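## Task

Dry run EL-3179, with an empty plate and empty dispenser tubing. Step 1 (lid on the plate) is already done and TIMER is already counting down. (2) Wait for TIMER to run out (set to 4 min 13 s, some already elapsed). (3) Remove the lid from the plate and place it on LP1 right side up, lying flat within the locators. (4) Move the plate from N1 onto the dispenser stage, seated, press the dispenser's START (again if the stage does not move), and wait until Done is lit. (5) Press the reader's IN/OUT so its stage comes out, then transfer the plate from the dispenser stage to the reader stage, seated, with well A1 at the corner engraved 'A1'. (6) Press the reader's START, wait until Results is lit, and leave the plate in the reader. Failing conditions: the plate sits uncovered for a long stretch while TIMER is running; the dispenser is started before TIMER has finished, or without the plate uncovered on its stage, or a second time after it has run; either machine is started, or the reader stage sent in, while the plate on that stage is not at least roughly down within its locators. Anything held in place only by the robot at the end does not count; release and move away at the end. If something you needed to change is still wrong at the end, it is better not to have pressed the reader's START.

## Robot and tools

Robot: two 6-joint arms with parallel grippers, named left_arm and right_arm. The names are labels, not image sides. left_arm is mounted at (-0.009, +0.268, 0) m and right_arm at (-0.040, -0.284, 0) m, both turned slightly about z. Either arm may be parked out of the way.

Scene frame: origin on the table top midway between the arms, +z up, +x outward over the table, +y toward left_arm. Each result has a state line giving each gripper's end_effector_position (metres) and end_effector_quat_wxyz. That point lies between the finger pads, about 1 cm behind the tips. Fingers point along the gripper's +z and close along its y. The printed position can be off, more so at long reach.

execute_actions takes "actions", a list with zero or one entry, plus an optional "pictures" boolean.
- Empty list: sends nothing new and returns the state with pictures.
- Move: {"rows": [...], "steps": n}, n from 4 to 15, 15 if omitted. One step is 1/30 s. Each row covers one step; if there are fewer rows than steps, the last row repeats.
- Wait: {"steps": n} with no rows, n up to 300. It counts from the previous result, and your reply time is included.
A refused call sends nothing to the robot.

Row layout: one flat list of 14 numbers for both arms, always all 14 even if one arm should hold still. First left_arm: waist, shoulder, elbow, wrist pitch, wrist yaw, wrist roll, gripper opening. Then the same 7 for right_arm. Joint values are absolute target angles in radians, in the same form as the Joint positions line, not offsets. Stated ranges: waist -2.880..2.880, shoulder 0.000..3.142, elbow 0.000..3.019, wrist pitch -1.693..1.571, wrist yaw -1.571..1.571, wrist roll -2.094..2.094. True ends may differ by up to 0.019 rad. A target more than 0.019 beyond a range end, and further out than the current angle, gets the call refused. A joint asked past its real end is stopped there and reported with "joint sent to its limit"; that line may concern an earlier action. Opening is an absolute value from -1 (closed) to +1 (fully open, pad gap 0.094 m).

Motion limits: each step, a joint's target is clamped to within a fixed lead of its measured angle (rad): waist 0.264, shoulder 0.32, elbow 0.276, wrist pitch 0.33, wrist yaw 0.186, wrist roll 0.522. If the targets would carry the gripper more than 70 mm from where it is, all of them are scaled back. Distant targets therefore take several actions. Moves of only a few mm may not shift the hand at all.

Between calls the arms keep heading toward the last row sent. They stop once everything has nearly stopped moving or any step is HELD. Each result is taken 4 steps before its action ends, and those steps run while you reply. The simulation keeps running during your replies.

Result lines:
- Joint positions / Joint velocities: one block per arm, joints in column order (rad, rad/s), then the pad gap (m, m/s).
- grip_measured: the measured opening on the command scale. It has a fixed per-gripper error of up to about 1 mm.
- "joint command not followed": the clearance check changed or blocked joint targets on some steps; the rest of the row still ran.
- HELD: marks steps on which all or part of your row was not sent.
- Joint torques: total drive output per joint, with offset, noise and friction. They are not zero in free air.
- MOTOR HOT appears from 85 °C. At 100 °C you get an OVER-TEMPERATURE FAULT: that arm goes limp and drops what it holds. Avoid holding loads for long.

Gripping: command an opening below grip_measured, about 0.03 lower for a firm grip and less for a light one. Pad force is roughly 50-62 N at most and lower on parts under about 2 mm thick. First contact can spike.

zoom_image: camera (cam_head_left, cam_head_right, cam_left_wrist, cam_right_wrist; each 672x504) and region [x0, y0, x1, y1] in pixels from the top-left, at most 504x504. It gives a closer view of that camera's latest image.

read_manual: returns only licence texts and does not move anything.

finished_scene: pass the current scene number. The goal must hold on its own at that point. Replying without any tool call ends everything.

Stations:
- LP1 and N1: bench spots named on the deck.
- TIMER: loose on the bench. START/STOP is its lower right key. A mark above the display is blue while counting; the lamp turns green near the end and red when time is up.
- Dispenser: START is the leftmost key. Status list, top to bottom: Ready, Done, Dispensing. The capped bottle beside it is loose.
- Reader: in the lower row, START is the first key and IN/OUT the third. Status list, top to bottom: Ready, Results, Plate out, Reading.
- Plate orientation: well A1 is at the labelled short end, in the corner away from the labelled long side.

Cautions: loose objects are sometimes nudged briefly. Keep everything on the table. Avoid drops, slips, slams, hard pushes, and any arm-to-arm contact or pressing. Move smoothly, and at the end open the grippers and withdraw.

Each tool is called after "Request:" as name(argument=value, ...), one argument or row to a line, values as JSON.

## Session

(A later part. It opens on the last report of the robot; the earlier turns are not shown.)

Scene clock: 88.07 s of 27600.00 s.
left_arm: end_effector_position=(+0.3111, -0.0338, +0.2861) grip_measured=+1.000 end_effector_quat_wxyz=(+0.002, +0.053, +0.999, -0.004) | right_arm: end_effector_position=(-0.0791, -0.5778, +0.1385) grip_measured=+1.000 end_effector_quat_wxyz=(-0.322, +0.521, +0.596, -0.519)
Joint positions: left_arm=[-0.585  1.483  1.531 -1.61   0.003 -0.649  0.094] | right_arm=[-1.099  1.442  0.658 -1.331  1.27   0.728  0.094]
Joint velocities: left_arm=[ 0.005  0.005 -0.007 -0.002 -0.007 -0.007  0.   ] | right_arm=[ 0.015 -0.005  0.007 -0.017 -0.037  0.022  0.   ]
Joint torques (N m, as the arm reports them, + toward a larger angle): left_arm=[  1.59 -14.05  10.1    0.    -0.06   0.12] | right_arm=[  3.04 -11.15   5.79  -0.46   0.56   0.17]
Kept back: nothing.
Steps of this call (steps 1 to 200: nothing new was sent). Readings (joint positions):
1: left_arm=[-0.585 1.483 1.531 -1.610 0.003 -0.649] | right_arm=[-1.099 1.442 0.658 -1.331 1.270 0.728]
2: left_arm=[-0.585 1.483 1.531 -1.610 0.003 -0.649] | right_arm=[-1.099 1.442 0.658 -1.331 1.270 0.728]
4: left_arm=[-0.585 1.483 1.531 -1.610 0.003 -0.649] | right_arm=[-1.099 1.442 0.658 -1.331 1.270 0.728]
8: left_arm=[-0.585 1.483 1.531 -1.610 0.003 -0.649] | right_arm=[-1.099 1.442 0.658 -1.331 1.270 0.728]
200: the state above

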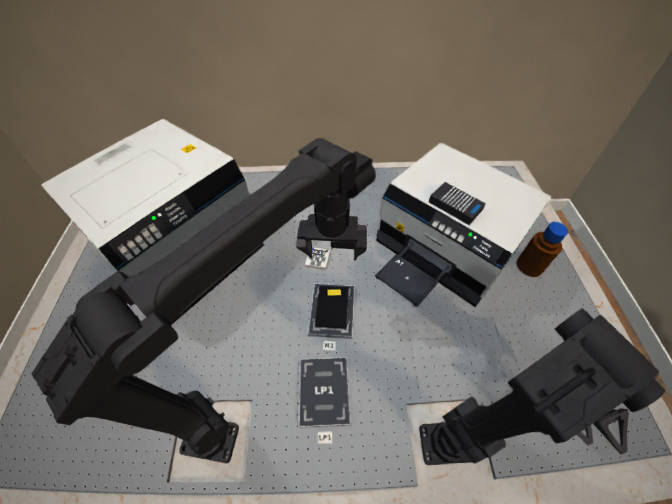

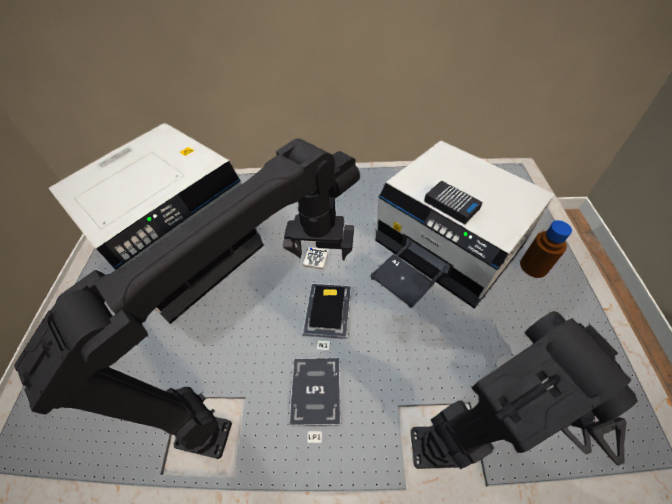

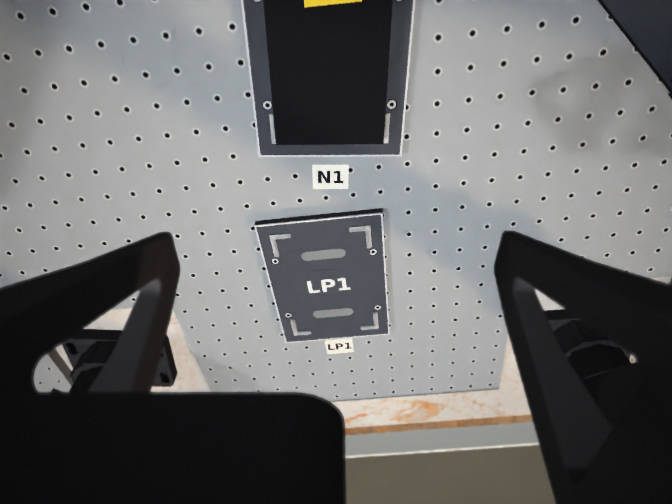

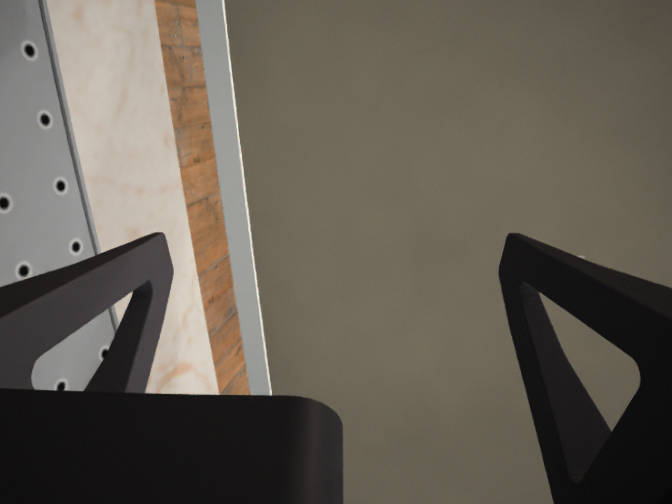

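Request:
execute_actions(
  actions=[
    {"steps":300},
  ],
)

Request:
execute_actions(
  actions=[
    {"steps":200},
  ],
  pictures=true,
)

Request:
zoom_image(
  camera="cam_head_right",
  region=[295, 240, 340, 272],
)

Scene clock: 98.07 s of 27600.00 s.
left_arm: end_effector_position=(+0.3111, -0.0338, +0.2861) grip_measured=+1.000 end_effector_quat_wxyz=(+0.002, +0.053, +0.999, -0.004) | right_arm: end_effector_position=(-0.0791, -0.5778, +0.1385) grip_measured=+1.000 end_effector_quat_wxyz=(-0.322, +0.521, +0.596, -0.519)
Joint positions: left_arm=[-0.585  1.483  1.531 -1.61   0.003 -0.649  0.094] | right_arm=[-1.099  1.442  0.658 -1.331  1.27   0.728  0.094]
Joint velocities: left_arm=[ 0.005  0.005  0.002 -0.002  0.037 -0.007  0.   ] | right_arm=[-0.005 -0.015 -0.007 -0.002  0.022 -0.037  0.   ]
Joint torques (N m, as the arm reports them, + toward a larger angle): left_arm=[  1.37 -14.14  10.06   0.02  -0.06   0.12] | right_arm=[  2.99 -11.03   5.79  -0.45   0.56   0.16]
Kept back: nothing.
Steps of this call (steps 1 to 300: nothing new was sent). Readings (joint positions):
1: left_arm=[-0.585 1.483 1.531 -1.610 0.003 -0.649] | right_arm=[-1.099 1.442 0.658 -1.331 1.270 0.728]
2: left_arm=[-0.585 1.483 1.531 -1.610 0.003 -0.649] | right_arm=[-1.099 1.442 0.658 -1.331 1.270 0.728]
4: left_arm=[-0.585 1.483 1.531 -1.610 0.003 -0.649] | right_arm=[-1.099 1.442 0.658 -1.331 1.270 0.728]
8: left_arm=[-0.585 1.483 1.531 -1.610 0.003 -0.649] | right_arm=[-1.099 1.442 0.658 -1.331 1.270 0.728]
300: the state above

Scene clock: 104.73 s of 27600.00 s.
left_arm: end_effector_position=(+0.3111, -0.0338, +0.2861) grip_measured=+1.000 end_effector_quat_wxyz=(+0.002, +0.053, +0.999, -0.004) | right_arm: end_effector_position=(-0.0791, -0.5778, +0.1385) grip_measured=+1.000 end_effector_quat_wxyz=(-0.322, +0.521, +0.596, -0.519)
Joint positions: left_arm=[-0.585  1.483  1.531 -1.61   0.003 -0.649  0.094] | right_arm=[-1.099  1.442  0.658 -1.331  1.27   0.728  0.094]
Joint velocities: left_arm=[-0.005 -0.024  0.022 -0.012  0.037 -0.081  0.   ] | right_arm=[-0.005 -0.015 -0.002 -0.007  0.007 -0.022  0.   ]
Joint torques (N m, as the arm reports them, + toward a larger angle): left_arm=[  1.56 -14.04  10.07   0.01  -0.05   0.12] | right_arm=[  2.96 -11.13   5.79  -0.47   0.56   0.16]
Kept back: nothing.
Steps of this call (steps 1 to 200: nothing new was sent). Readings (joint positions):
1: left_arm=[-0.585 1.483 1.531 -1.610 0.003 -0.649] | right_arm=[-1.099 1.442 0.658 -1.331 1.270 0.728]
2: left_arm=[-0.585 1.483 1.531 -1.610 0.003 -0.649] | right_arm=[-1.099 1.442 0.658 -1.331 1.270 0.728]
4: left_arm=[-0.585 1.483 1.531 -1.610 0.003 -0.649] | right_arm=[-1.099 1.442 0.658 -1.331 1.270 0.728]
8: left_arm=[-0.585 1.483 1.531 -1.610 0.003 -0.649] | right_arm=[-1.099 1.442 0.658 -1.331 1.270 0.728]
200: the state above

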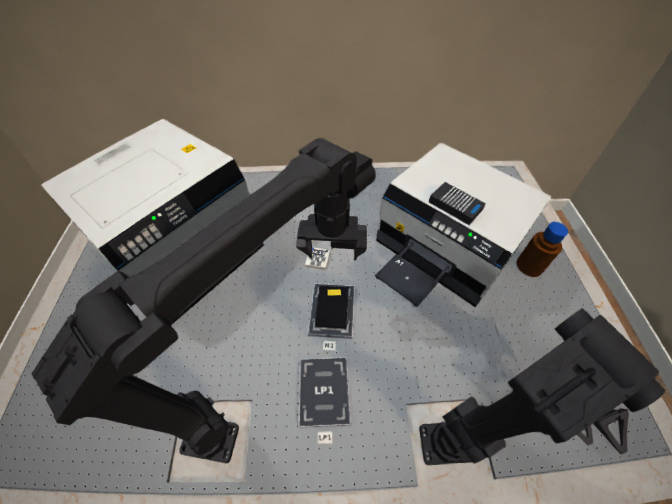

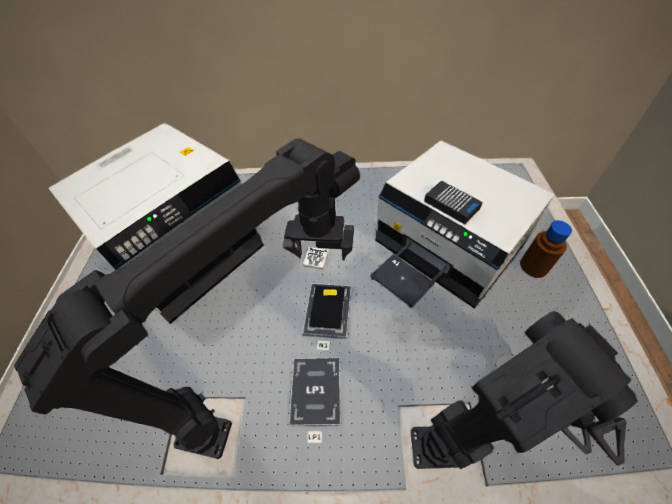

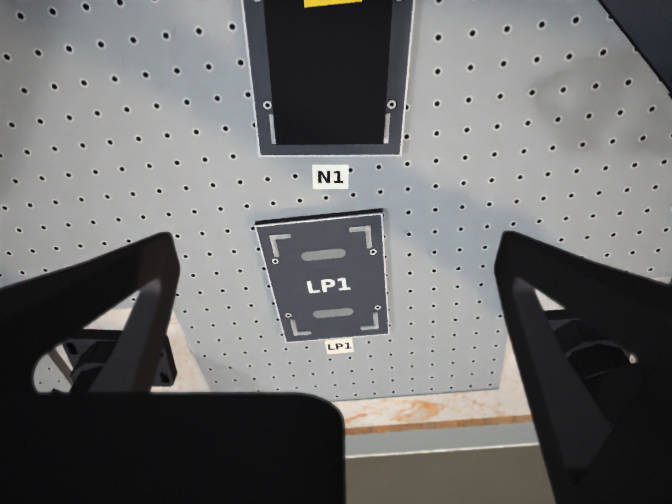

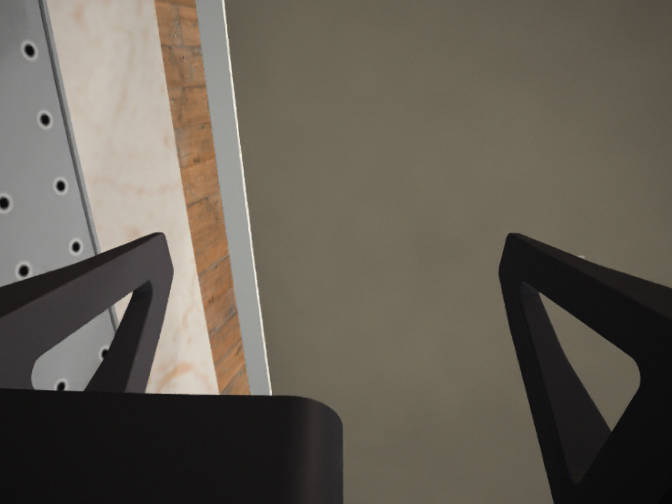

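Region (295, 240, 340, 272) of cam_head_right's 672x504 image, scaled by 11.200, with more detail than that image has; it fills the top 358 rows of this view, and the rest is white.

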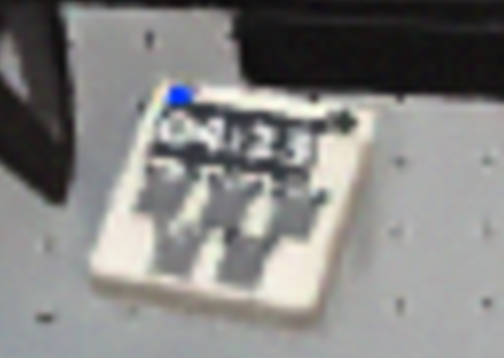

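Request:
execute_actions(
  actions=[
    {"steps":300},
  ],
)

Request:
execute_actions(
  actions=[
    {"steps":200},
  ],
  pictures=true,
)

Request:
zoom_image(
  camera="cam_head_right",
  region=[295, 240, 340, 272],
)

Scene clock: 114.73 s of 27600.00 s.
left_arm: end_effector_position=(+0.3111, -0.0338, +0.2861) grip_measured=+1.000 end_effector_quat_wxyz=(+0.002, +0.053, +0.999, -0.004) | right_arm: end_effector_position=(-0.0791, -0.5778, +0.1385) grip_measured=+1.000 end_effector_quat_wxyz=(-0.322, +0.521, +0.596, -0.519)
Joint positions: left_arm=[-0.585  1.483  1.531 -1.61   0.003 -0.649  0.094] | right_arm=[-1.099  1.442  0.658 -1.331  1.27   0.728  0.094]
Joint velocities: left_arm=[-0.005  0.005  0.007  0.022 -0.022 -0.037  0.   ] | right_arm=[-0.015  0.005 -0.002 -0.002 -0.081 -0.051  0.   ]
Joint torques (N m, as the arm reports them, + toward a larger angle): left_arm=[  1.65 -13.98  10.1    0.01  -0.06   0.13] | right_arm=[  3.01 -11.06   5.8   -0.44   0.56   0.16]
Kept back: nothing.
Steps of this call (steps 1 to 300: nothing new was sent). Readings (joint positions):
1: left_arm=[-0.585 1.483 1.531 -1.610 0.003 -0.649] | right_arm=[-1.099 1.442 0.658 -1.331 1.270 0.728]
2: left_arm=[-0.585 1.483 1.531 -1.610 0.003 -0.649] | right_arm=[-1.099 1.442 0.658 -1.331 1.270 0.728]
4: left_arm=[-0.585 1.483 1.531 -1.610 0.003 -0.649] | right_arm=[-1.099 1.442 0.658 -1.331 1.270 0.728]
8: left_arm=[-0.585 1.483 1.531 -1.610 0.003 -0.649] | right_arm=[-1.099 1.442 0.658 -1.331 1.270 0.728]
300: the state above

Scene clock: 121.40 s of 27600.00 s.
left_arm: end_effector_position=(+0.3111, -0.0338, +0.2861) grip_measured=+1.000 end_effector_quat_wxyz=(+0.002, +0.053, +0.999, -0.004) | right_arm: end_effector_position=(-0.0791, -0.5778, +0.1385) grip_measured=+1.000 end_effector_quat_wxyz=(-0.322, +0.521, +0.596, -0.519)
Joint positions: left_arm=[-0.585  1.483  1.531 -1.61   0.003 -0.649  0.094] | right_arm=[-1.099  1.442  0.658 -1.331  1.27   0.728  0.094]
Joint velocities: left_arm=[-0.024  0.005  0.012 -0.017 -0.081 -0.081  0.   ] | right_arm=[-0.005 -0.005 -0.007 -0.002 -0.037 -0.037  0.   ]
Joint torques (N m, as the arm reports them, + toward a larger angle): left_arm=[  1.55 -14.03  10.07  -0.03  -0.05   0.12] | right_arm=[  2.97 -11.12   5.79  -0.44   0.55   0.16]
Kept back: nothing.
Steps of this call (steps 1 to 200: nothing new was sent). Readings (joint positions):
1: left_arm=[-0.585 1.483 1.531 -1.610 0.003 -0.649] | right_arm=[-1.099 1.442 0.658 -1.331 1.270 0.728]
2: left_arm=[-0.585 1.483 1.531 -1.610 0.003 -0.649] | right_arm=[-1.099 1.442 0.658 -1.331 1.270 0.728]
4: left_arm=[-0.585 1.483 1.531 -1.610 0.003 -0.649] | right_arm=[-1.099 1.442 0.658 -1.331 1.270 0.728]
8: left_arm=[-0.585 1.483 1.531 -1.610 0.003 -0.649] | right_arm=[-1.099 1.442 0.658 -1.331 1.270 0.728]
200: the state above

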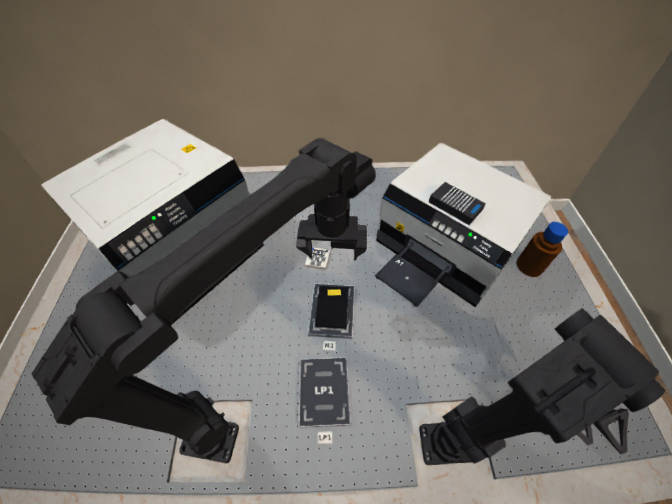

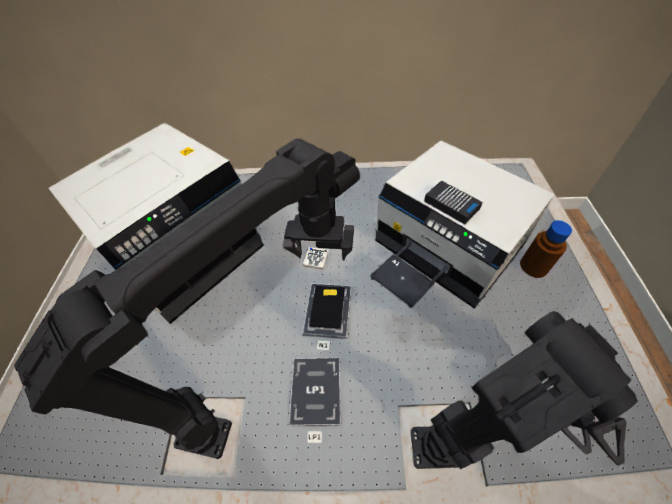

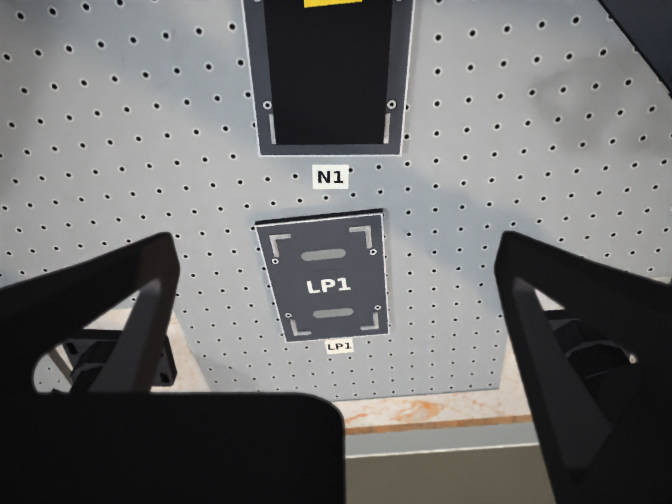

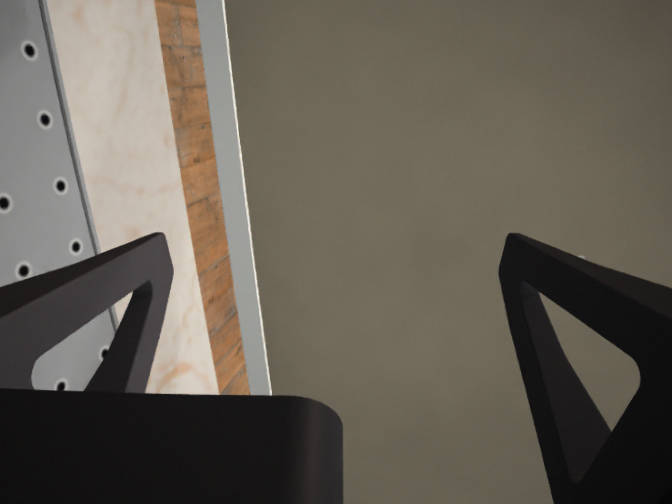

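Region (295, 240, 340, 272) of cam_head_right's 672x504 image, scaled by 11.200, with more detail than that image has; it fills the top 358 rows of this view, and the rest is white.

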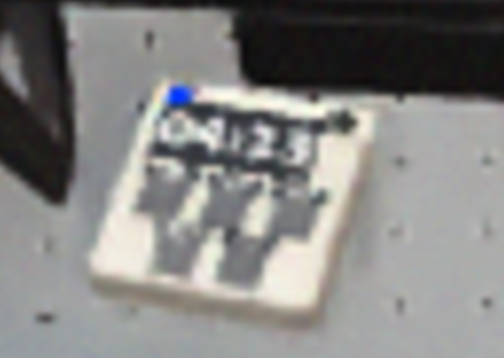

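Request:
execute_actions(
  actions=[
    {"steps":300},
  ],
)

Request:
execute_actions(
  actions=[
    {"steps":150},
  ],
  pictures=true,
)

Request:
zoom_image(
  camera="cam_head_right",
  region=[295, 240, 340, 272],
)

Scene clock: 131.40 s of 27600.00 s.
left_arm: end_effector_position=(+0.3111, -0.0338, +0.2861) grip_measured=+1.000 end_effector_quat_wxyz=(+0.002, +0.053, +0.999, -0.004) | right_arm: end_effector_position=(-0.0791, -0.5778, +0.1385) grip_measured=+1.000 end_effector_quat_wxyz=(-0.322, +0.521, +0.596, -0.519)
Joint positions: left_arm=[-0.585  1.483  1.531 -1.61   0.003 -0.649  0.094] | right_arm=[-1.099  1.442  0.658 -1.331  1.27   0.728  0.094]
Joint velocities: left_arm=[-0.005 -0.005 -0.022 -0.012 -0.066  0.022  0.   ] | right_arm=[-0.005 -0.005 -0.017  0.007 -0.007  0.022  0.   ]
Joint torques (N m, as the arm reports them, + toward a larger angle): left_arm=[  1.61 -13.85  10.1    0.    -0.06   0.12] | right_arm=[  2.97 -11.12   5.78  -0.46   0.56   0.16]
Kept back: nothing.
Steps of this call (steps 1 to 300: nothing new was sent). Readings (joint positions):
1: left_arm=[-0.585 1.483 1.531 -1.610 0.003 -0.649] | right_arm=[-1.099 1.442 0.658 -1.331 1.270 0.728]
2: left_arm=[-0.585 1.483 1.531 -1.610 0.003 -0.649] | right_arm=[-1.099 1.442 0.658 -1.331 1.270 0.728]
4: left_arm=[-0.585 1.483 1.531 -1.610 0.003 -0.649] | right_arm=[-1.099 1.442 0.658 -1.331 1.270 0.728]
8: left_arm=[-0.585 1.483 1.531 -1.610 0.003 -0.649] | right_arm=[-1.099 1.442 0.658 -1.331 1.270 0.728]
300: the state above

Scene clock: 136.40 s of 27600.00 s.
left_arm: end_effector_position=(+0.3111, -0.0338, +0.2861) grip_measured=+1.000 end_effector_quat_wxyz=(+0.002, +0.053, +0.999, -0.004) | right_arm: end_effector_position=(-0.0791, -0.5778, +0.1385) grip_measured=+1.000 end_effector_quat_wxyz=(-0.322, +0.521, +0.596, -0.519)
Joint positions: left_arm=[-0.585  1.483  1.531 -1.61   0.003 -0.649  0.094] | right_arm=[-1.099  1.442  0.658 -1.331  1.27   0.728  0.094]
Joint velocities: left_arm=[ 0.005 -0.005 -0.007 -0.017  0.007 -0.051  0.   ] | right_arm=[-0.005 -0.005 -0.002  0.002 -0.066 -0.037  0.   ]
Joint torques (N m, as the arm reports them, + toward a larger angle): left_arm=[  1.74 -14.1   10.03  -0.03  -0.06   0.12] | right_arm=[  3.02 -11.15   5.82  -0.47   0.56   0.16]
Kept back: nothing.
Steps of this call (steps 1 to 150: nothing new was sent). Readings (joint positions):
1: left_arm=[-0.585 1.483 1.531 -1.610 0.003 -0.649] | right_arm=[-1.099 1.442 0.658 -1.331 1.270 0.728]
2: left_arm=[-0.585 1.483 1.531 -1.610 0.003 -0.649] | right_arm=[-1.099 1.442 0.658 -1.331 1.270 0.728]
4: left_arm=[-0.585 1.483 1.531 -1.610 0.003 -0.649] | right_arm=[-1.099 1.442 0.658 -1.331 1.270 0.728]
8: left_arm=[-0.585 1.483 1.531 -1.610 0.003 -0.649] | right_arm=[-1.099 1.442 0.658 -1.331 1.270 0.728]
150: the state above

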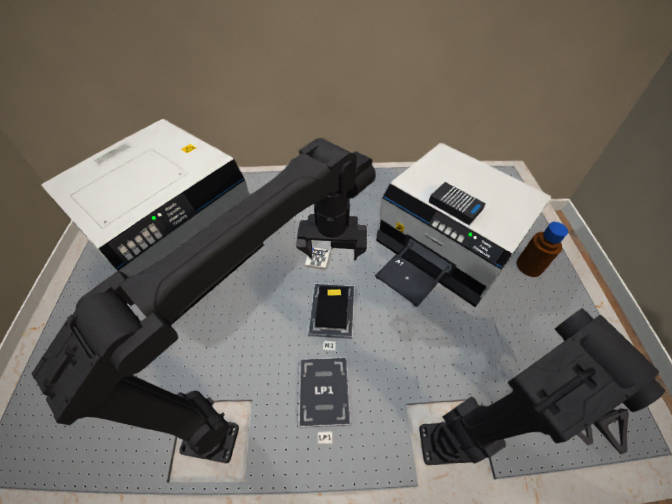

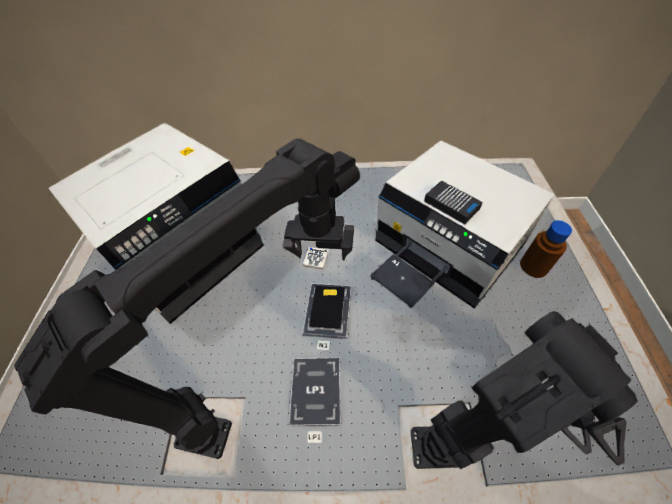

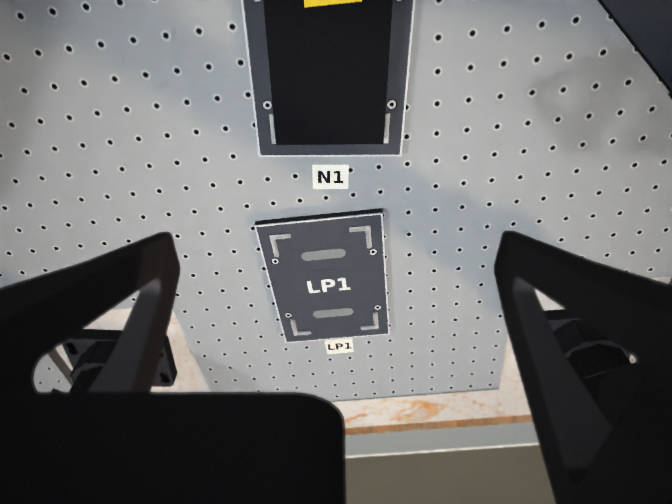

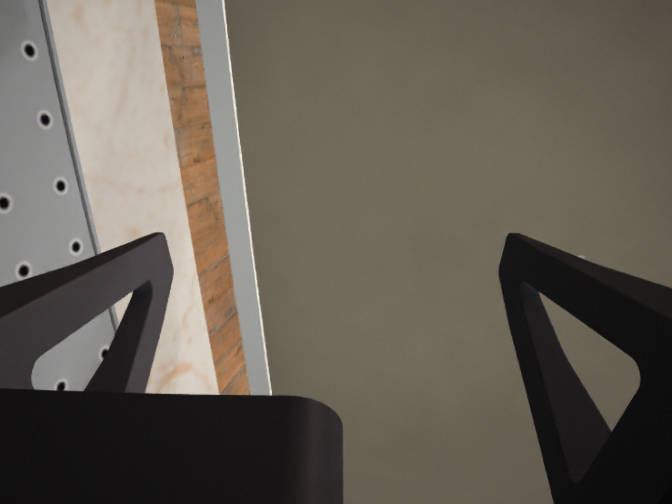

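Region (295, 240, 340, 272) of cam_head_right's 672x504 image, scaled by 11.200, with more detail than that image has; it fills the top 358 rows of this view, and the rest is white.

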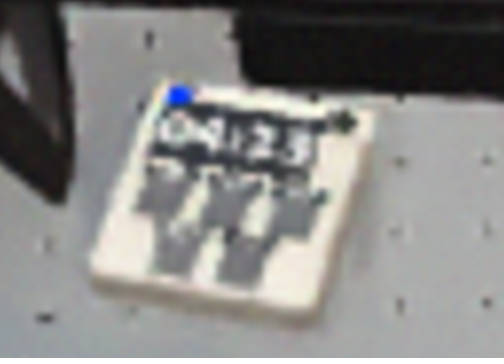

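Request:
execute_actions(
  actions=[
    {"steps":300},
  ],
)

Request:
execute_actions(
  actions=[
    {"steps":150},
  ],
  pictures=true,
)

Request:
zoom_image(
  camera="cam_head_right",
  region=[295, 240, 340, 272],
)

Scene clock: 146.40 s of 27600.00 s.
left_arm: end_effector_position=(+0.3111, -0.0338, +0.2861) grip_measured=+1.000 end_effector_quat_wxyz=(+0.002, +0.053, +0.999, -0.004) | right_arm: end_effector_position=(-0.0791, -0.5778, +0.1385) grip_measured=+1.000 end_effector_quat_wxyz=(-0.322, +0.521, +0.596, -0.519)
Joint positions: left_arm=[-0.585  1.483  1.531 -1.61   0.003 -0.649  0.094] | right_arm=[-1.099  1.442  0.658 -1.331  1.27   0.728  0.094]
Joint velocities: left_arm=[-0.005  0.005 -0.017  0.002 -0.007 -0.051  0.   ] | right_arm=[-0.015 -0.005  0.002 -0.002  0.037 -0.081  0.   ]
Joint torques (N m, as the arm reports them, + toward a larger angle): left_arm=[  1.56 -13.9   10.11  -0.07  -0.06   0.13] | right_arm=[  3.   -11.12   5.81  -0.45   0.56   0.16]
Kept back: nothing.
Steps of this call (steps 1 to 300: nothing new was sent). Readings (joint positions):
1: left_arm=[-0.585 1.483 1.531 -1.610 0.003 -0.649] | right_arm=[-1.099 1.442 0.658 -1.331 1.270 0.728]
2: left_arm=[-0.585 1.483 1.531 -1.610 0.003 -0.649] | right_arm=[-1.099 1.442 0.658 -1.331 1.270 0.728]
4: left_arm=[-0.585 1.483 1.531 -1.610 0.003 -0.649] | right_arm=[-1.099 1.442 0.658 -1.331 1.270 0.728]
8: left_arm=[-0.585 1.483 1.531 -1.610 0.003 -0.649] | right_arm=[-1.099 1.442 0.658 -1.331 1.270 0.728]
300: the state above

Scene clock: 151.40 s of 27600.00 s.
left_arm: end_effector_position=(+0.3111, -0.0338, +0.2861) grip_measured=+1.000 end_effector_quat_wxyz=(+0.002, +0.053, +0.999, -0.004) | right_arm: end_effector_position=(-0.0791, -0.5778, +0.1385) grip_measured=+1.000 end_effector_quat_wxyz=(-0.322, +0.521, +0.596, -0.519)
Joint positions: left_arm=[-0.585  1.483  1.531 -1.61   0.003 -0.649  0.094] | right_arm=[-1.099  1.442  0.658 -1.331  1.27   0.728  0.094]
Joint velocities: left_arm=[-0.005 -0.005  0.007  0.012 -0.139  0.007  0.   ] | right_arm=[-0.024 -0.005 -0.002  0.007 -0.037 -0.066  0.   ]
Joint torques (N m, as the arm reports them, + toward a larger angle): left_arm=[  1.69 -14.06  10.08   0.05  -0.06   0.12] | right_arm=[  2.99 -11.15   5.79  -0.44   0.55   0.16]
Kept back: nothing.
Steps of this call (steps 1 to 150: nothing new was sent). Readings (joint positions):
1: left_arm=[-0.585 1.483 1.531 -1.610 0.003 -0.649] | right_arm=[-1.099 1.442 0.658 -1.331 1.270 0.728]
2: left_arm=[-0.585 1.483 1.531 -1.610 0.003 -0.649] | right_arm=[-1.099 1.442 0.658 -1.331 1.270 0.728]
4: left_arm=[-0.585 1.483 1.531 -1.610 0.003 -0.649] | right_arm=[-1.099 1.442 0.658 -1.331 1.270 0.728]
8: left_arm=[-0.585 1.483 1.531 -1.610 0.003 -0.649] | right_arm=[-1.099 1.442 0.658 -1.331 1.270 0.728]
150: the state above

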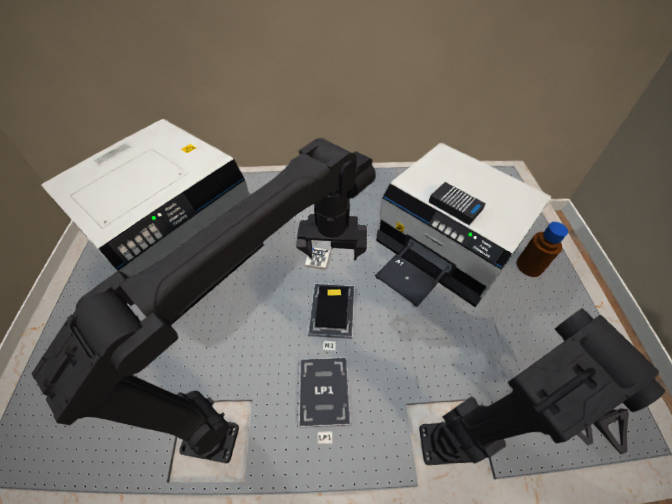

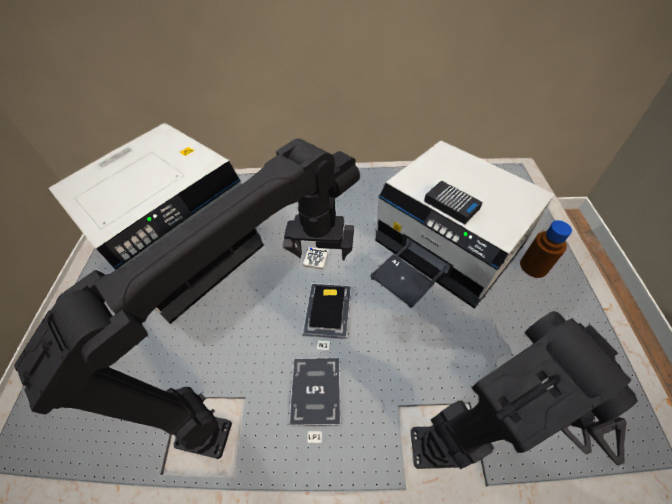

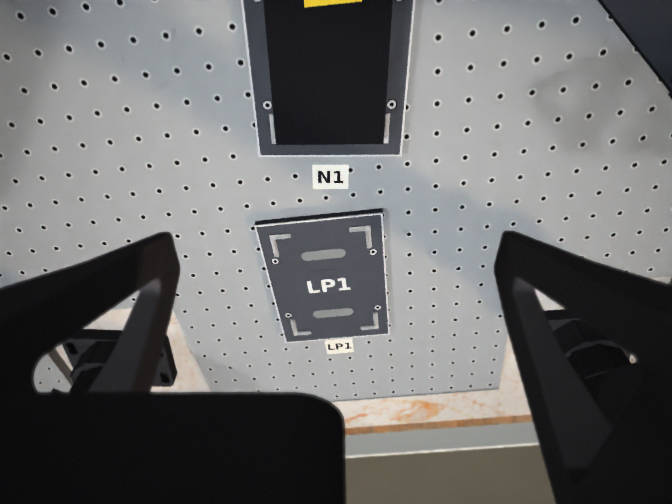

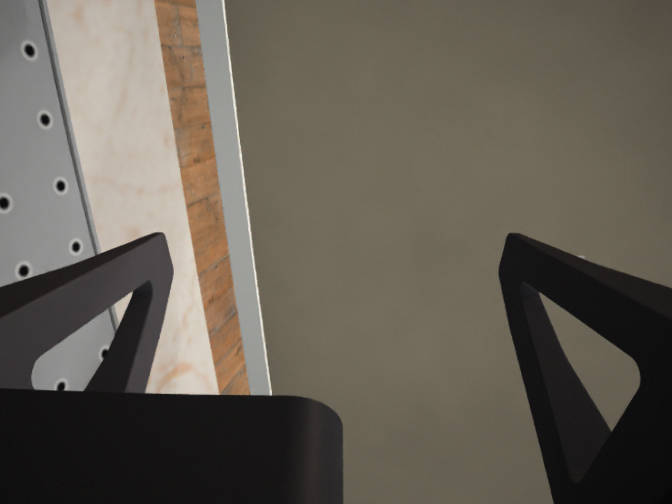

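Region (295, 240, 340, 272) of cam_head_right's 672x504 image, scaled by 11.200, with more detail than that image has; it fills the top 358 rows of this view, and the rest is white.

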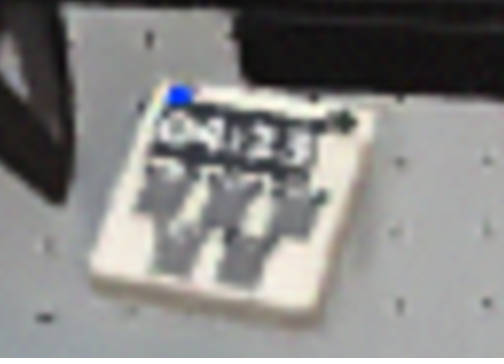

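Request:
execute_actions(
  actions=[
    {"steps":300},
  ],
)

Request:
execute_actions(
  actions=[
    {"steps":150},
  ],
  pictures=true,
)

Request:
zoom_image(
  camera="cam_head_right",
  region=[295, 240, 340, 272],
)

Scene clock: 161.40 s of 27600.00 s.
left_arm: end_effector_position=(+0.3111, -0.0338, +0.2861) grip_measured=+1.000 end_effector_quat_wxyz=(+0.002, +0.053, +0.999, -0.004) | right_arm: end_effector_position=(-0.0791, -0.5778, +0.1385) grip_measured=+1.000 end_effector_quat_wxyz=(-0.322, +0.521, +0.596, -0.519)
Joint positions: left_arm=[-0.585  1.483  1.531 -1.61   0.003 -0.649  0.094] | right_arm=[-1.099  1.442  0.658 -1.331  1.27   0.728  0.094]
Joint velocities: left_arm=[-0.005 -0.015 -0.022  0.012 -0.051 -0.022  0.   ] | right_arm=[-0.015 -0.015  0.002 -0.017  0.051  0.037  0.   ]
Joint torques (N m, as the arm reports them, + toward a larger angle): left_arm=[  1.53 -13.91  10.15  -0.02  -0.05   0.13] | right_arm=[  2.97 -11.03   5.8   -0.45   0.55   0.16]
Kept back: nothing.
Steps of this call (steps 1 to 300: nothing new was sent). Readings (joint positions):
1: left_arm=[-0.585 1.483 1.531 -1.610 0.003 -0.649] | right_arm=[-1.099 1.442 0.658 -1.331 1.270 0.728]
2: left_arm=[-0.585 1.483 1.531 -1.610 0.003 -0.649] | right_arm=[-1.099 1.442 0.658 -1.331 1.270 0.728]
4: left_arm=[-0.585 1.483 1.531 -1.610 0.003 -0.649] | right_arm=[-1.099 1.442 0.658 -1.331 1.270 0.728]
8: left_arm=[-0.585 1.483 1.531 -1.610 0.003 -0.649] | right_arm=[-1.099 1.442 0.658 -1.331 1.270 0.728]
300: the state above

Scene clock: 166.40 s of 27600.00 s.
left_arm: end_effector_position=(+0.3111, -0.0338, +0.2861) grip_measured=+1.000 end_effector_quat_wxyz=(+0.002, +0.053, +0.999, -0.004) | right_arm: end_effector_position=(-0.0791, -0.5778, +0.1385) grip_measured=+1.000 end_effector_quat_wxyz=(-0.322, +0.521, +0.596, -0.519)
Joint positions: left_arm=[-0.585  1.483  1.531 -1.61   0.003 -0.649  0.094] | right_arm=[-1.099  1.442  0.658 -1.331  1.27   0.728  0.094]
Joint velocities: left_arm=[-0.015 -0.005 -0.017  0.002 -0.037 -0.066  0.   ] | right_arm=[-0.005  0.005  0.002  0.002 -0.066 -0.11   0.   ]
Joint torques (N m, as the arm reports them, + toward a larger angle): left_arm=[  1.72 -14.05  10.13  -0.04  -0.05   0.12] | right_arm=[  2.99 -11.12   5.78  -0.45   0.55   0.16]
Kept back: nothing.
Steps of this call (steps 1 to 150: nothing new was sent). Readings (joint positions):
1: left_arm=[-0.585 1.483 1.531 -1.610 0.003 -0.649] | right_arm=[-1.099 1.442 0.658 -1.331 1.270 0.728]
2: left_arm=[-0.585 1.483 1.531 -1.610 0.003 -0.649] | right_arm=[-1.099 1.442 0.658 -1.331 1.270 0.728]
4: left_arm=[-0.585 1.483 1.531 -1.610 0.003 -0.649] | right_arm=[-1.099 1.442 0.658 -1.331 1.270 0.728]
8: left_arm=[-0.585 1.483 1.531 -1.610 0.003 -0.649] | right_arm=[-1.099 1.442 0.658 -1.331 1.270 0.728]
150: the state above

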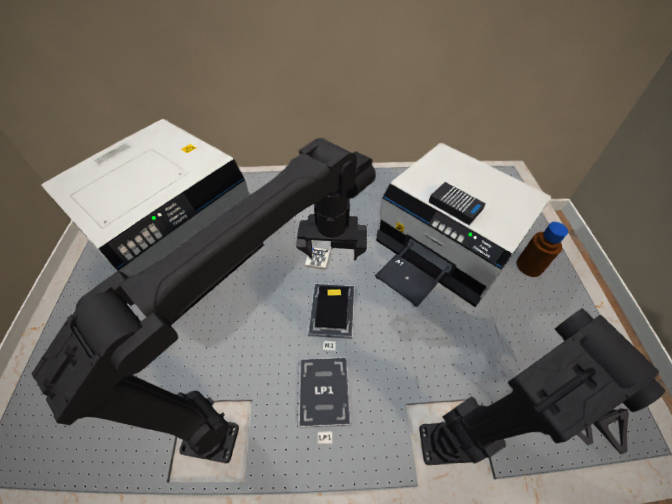

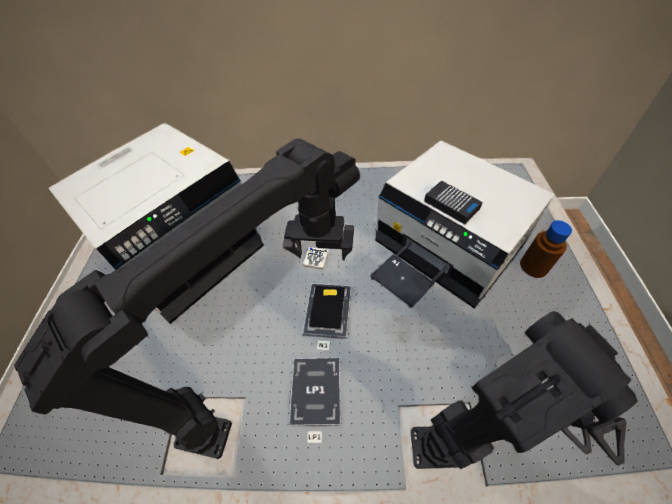

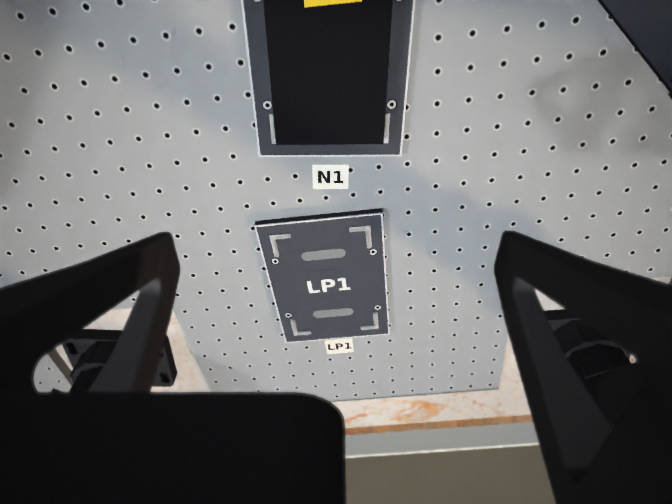

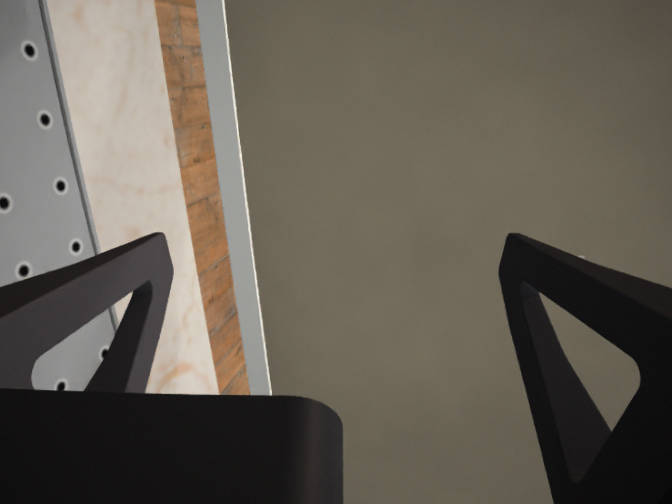

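Region (295, 240, 340, 272) of cam_head_right's 672x504 image, scaled by 11.200, with more detail than that image has; it fills the top 358 rows of this view, and the rest is white.

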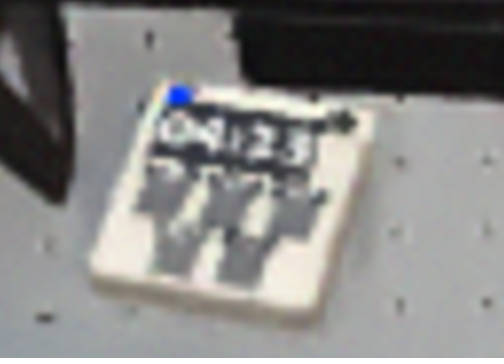

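Request:
execute_actions(
  actions=[
    {"steps":300},
  ],
  pictures=true,
)

Request:
zoom_image(
  camera="cam_head_right",
  region=[295, 240, 340, 272],
)

Scene clock: 176.40 s of 27600.00 s.
left_arm: end_effector_position=(+0.3111, -0.0338, +0.2861) grip_measured=+1.000 end_effector_quat_wxyz=(+0.002, +0.053, +0.999, -0.004) | right_arm: end_effector_position=(-0.0791, -0.5778, +0.1385) grip_measured=+1.000 end_effector_quat_wxyz=(-0.322, +0.521, +0.596, -0.519)
Joint positions: left_arm=[-0.585  1.483  1.531 -1.61   0.003 -0.649  0.094] | right_arm=[-1.099  1.442  0.658 -1.331  1.27   0.728  0.094]
Joint velocities: left_arm=[-0.005 -0.005  0.007 -0.002 -0.081 -0.037  0.   ] | right_arm=[-0.015 -0.005  0.002  0.002  0.066  0.007  0.   ]
Joint torques (N m, as the arm reports them, + toward a larger angle): left_arm=[  1.57 -13.92  10.07   0.    -0.05   0.14] | right_arm=[  3.01 -11.11   5.78  -0.45   0.56   0.16]
Kept back: nothing.
Steps of this call (steps 1 to 300: nothing new was sent). Readings (joint positions):
1: left_arm=[-0.585 1.483 1.531 -1.610 0.003 -0.649] | right_arm=[-1.099 1.442 0.658 -1.331 1.270 0.728]
2: left_arm=[-0.585 1.483 1.531 -1.610 0.003 -0.649] | right_arm=[-1.099 1.442 0.658 -1.331 1.270 0.728]
4: left_arm=[-0.585 1.483 1.531 -1.610 0.003 -0.649] | right_arm=[-1.099 1.442 0.658 -1.331 1.270 0.728]
8: left_arm=[-0.585 1.483 1.531 -1.610 0.003 -0.649] | right_arm=[-1.099 1.442 0.658 -1.331 1.270 0.728]
300: the state above

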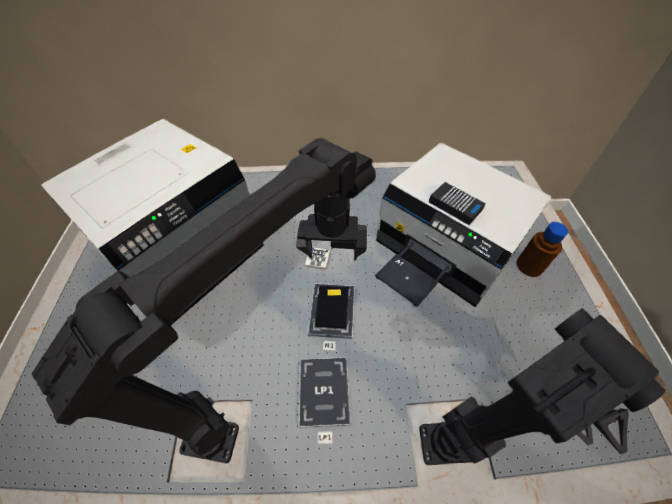

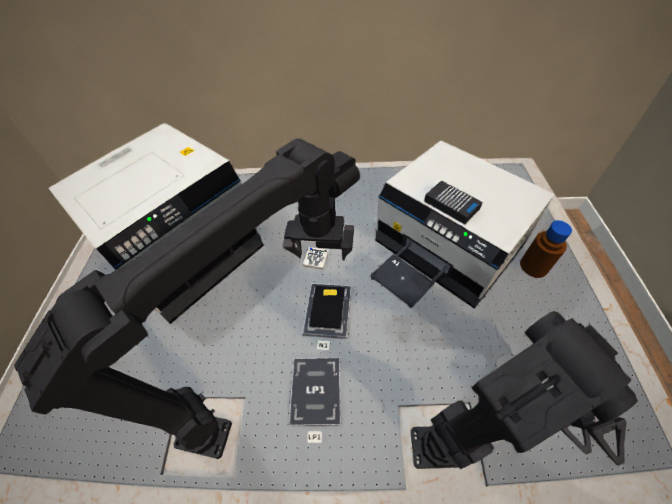

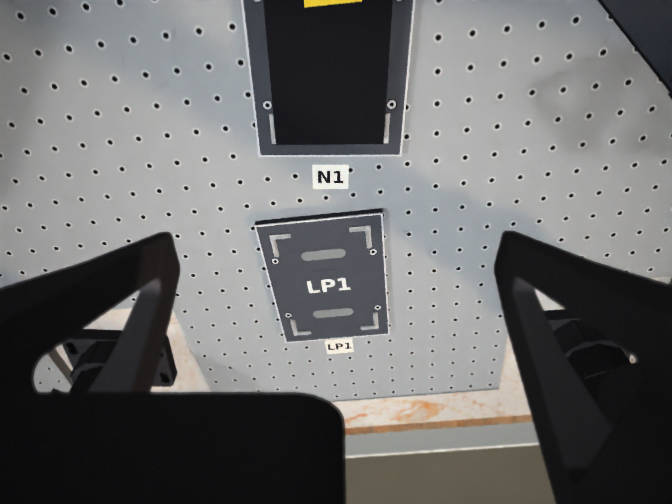

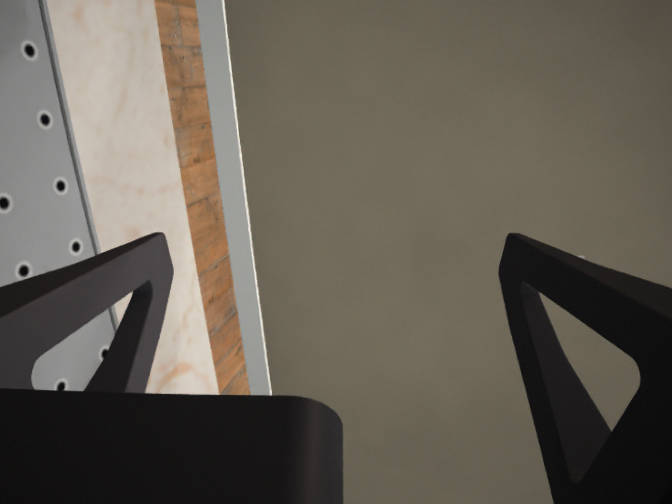

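Region (295, 240, 340, 272) of cam_head_right's 672x504 image, scaled by 11.200, with more detail than that image has; it fills the top 358 rows of this view, and the rest is white.

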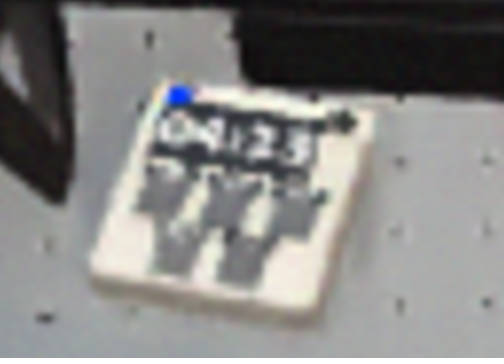

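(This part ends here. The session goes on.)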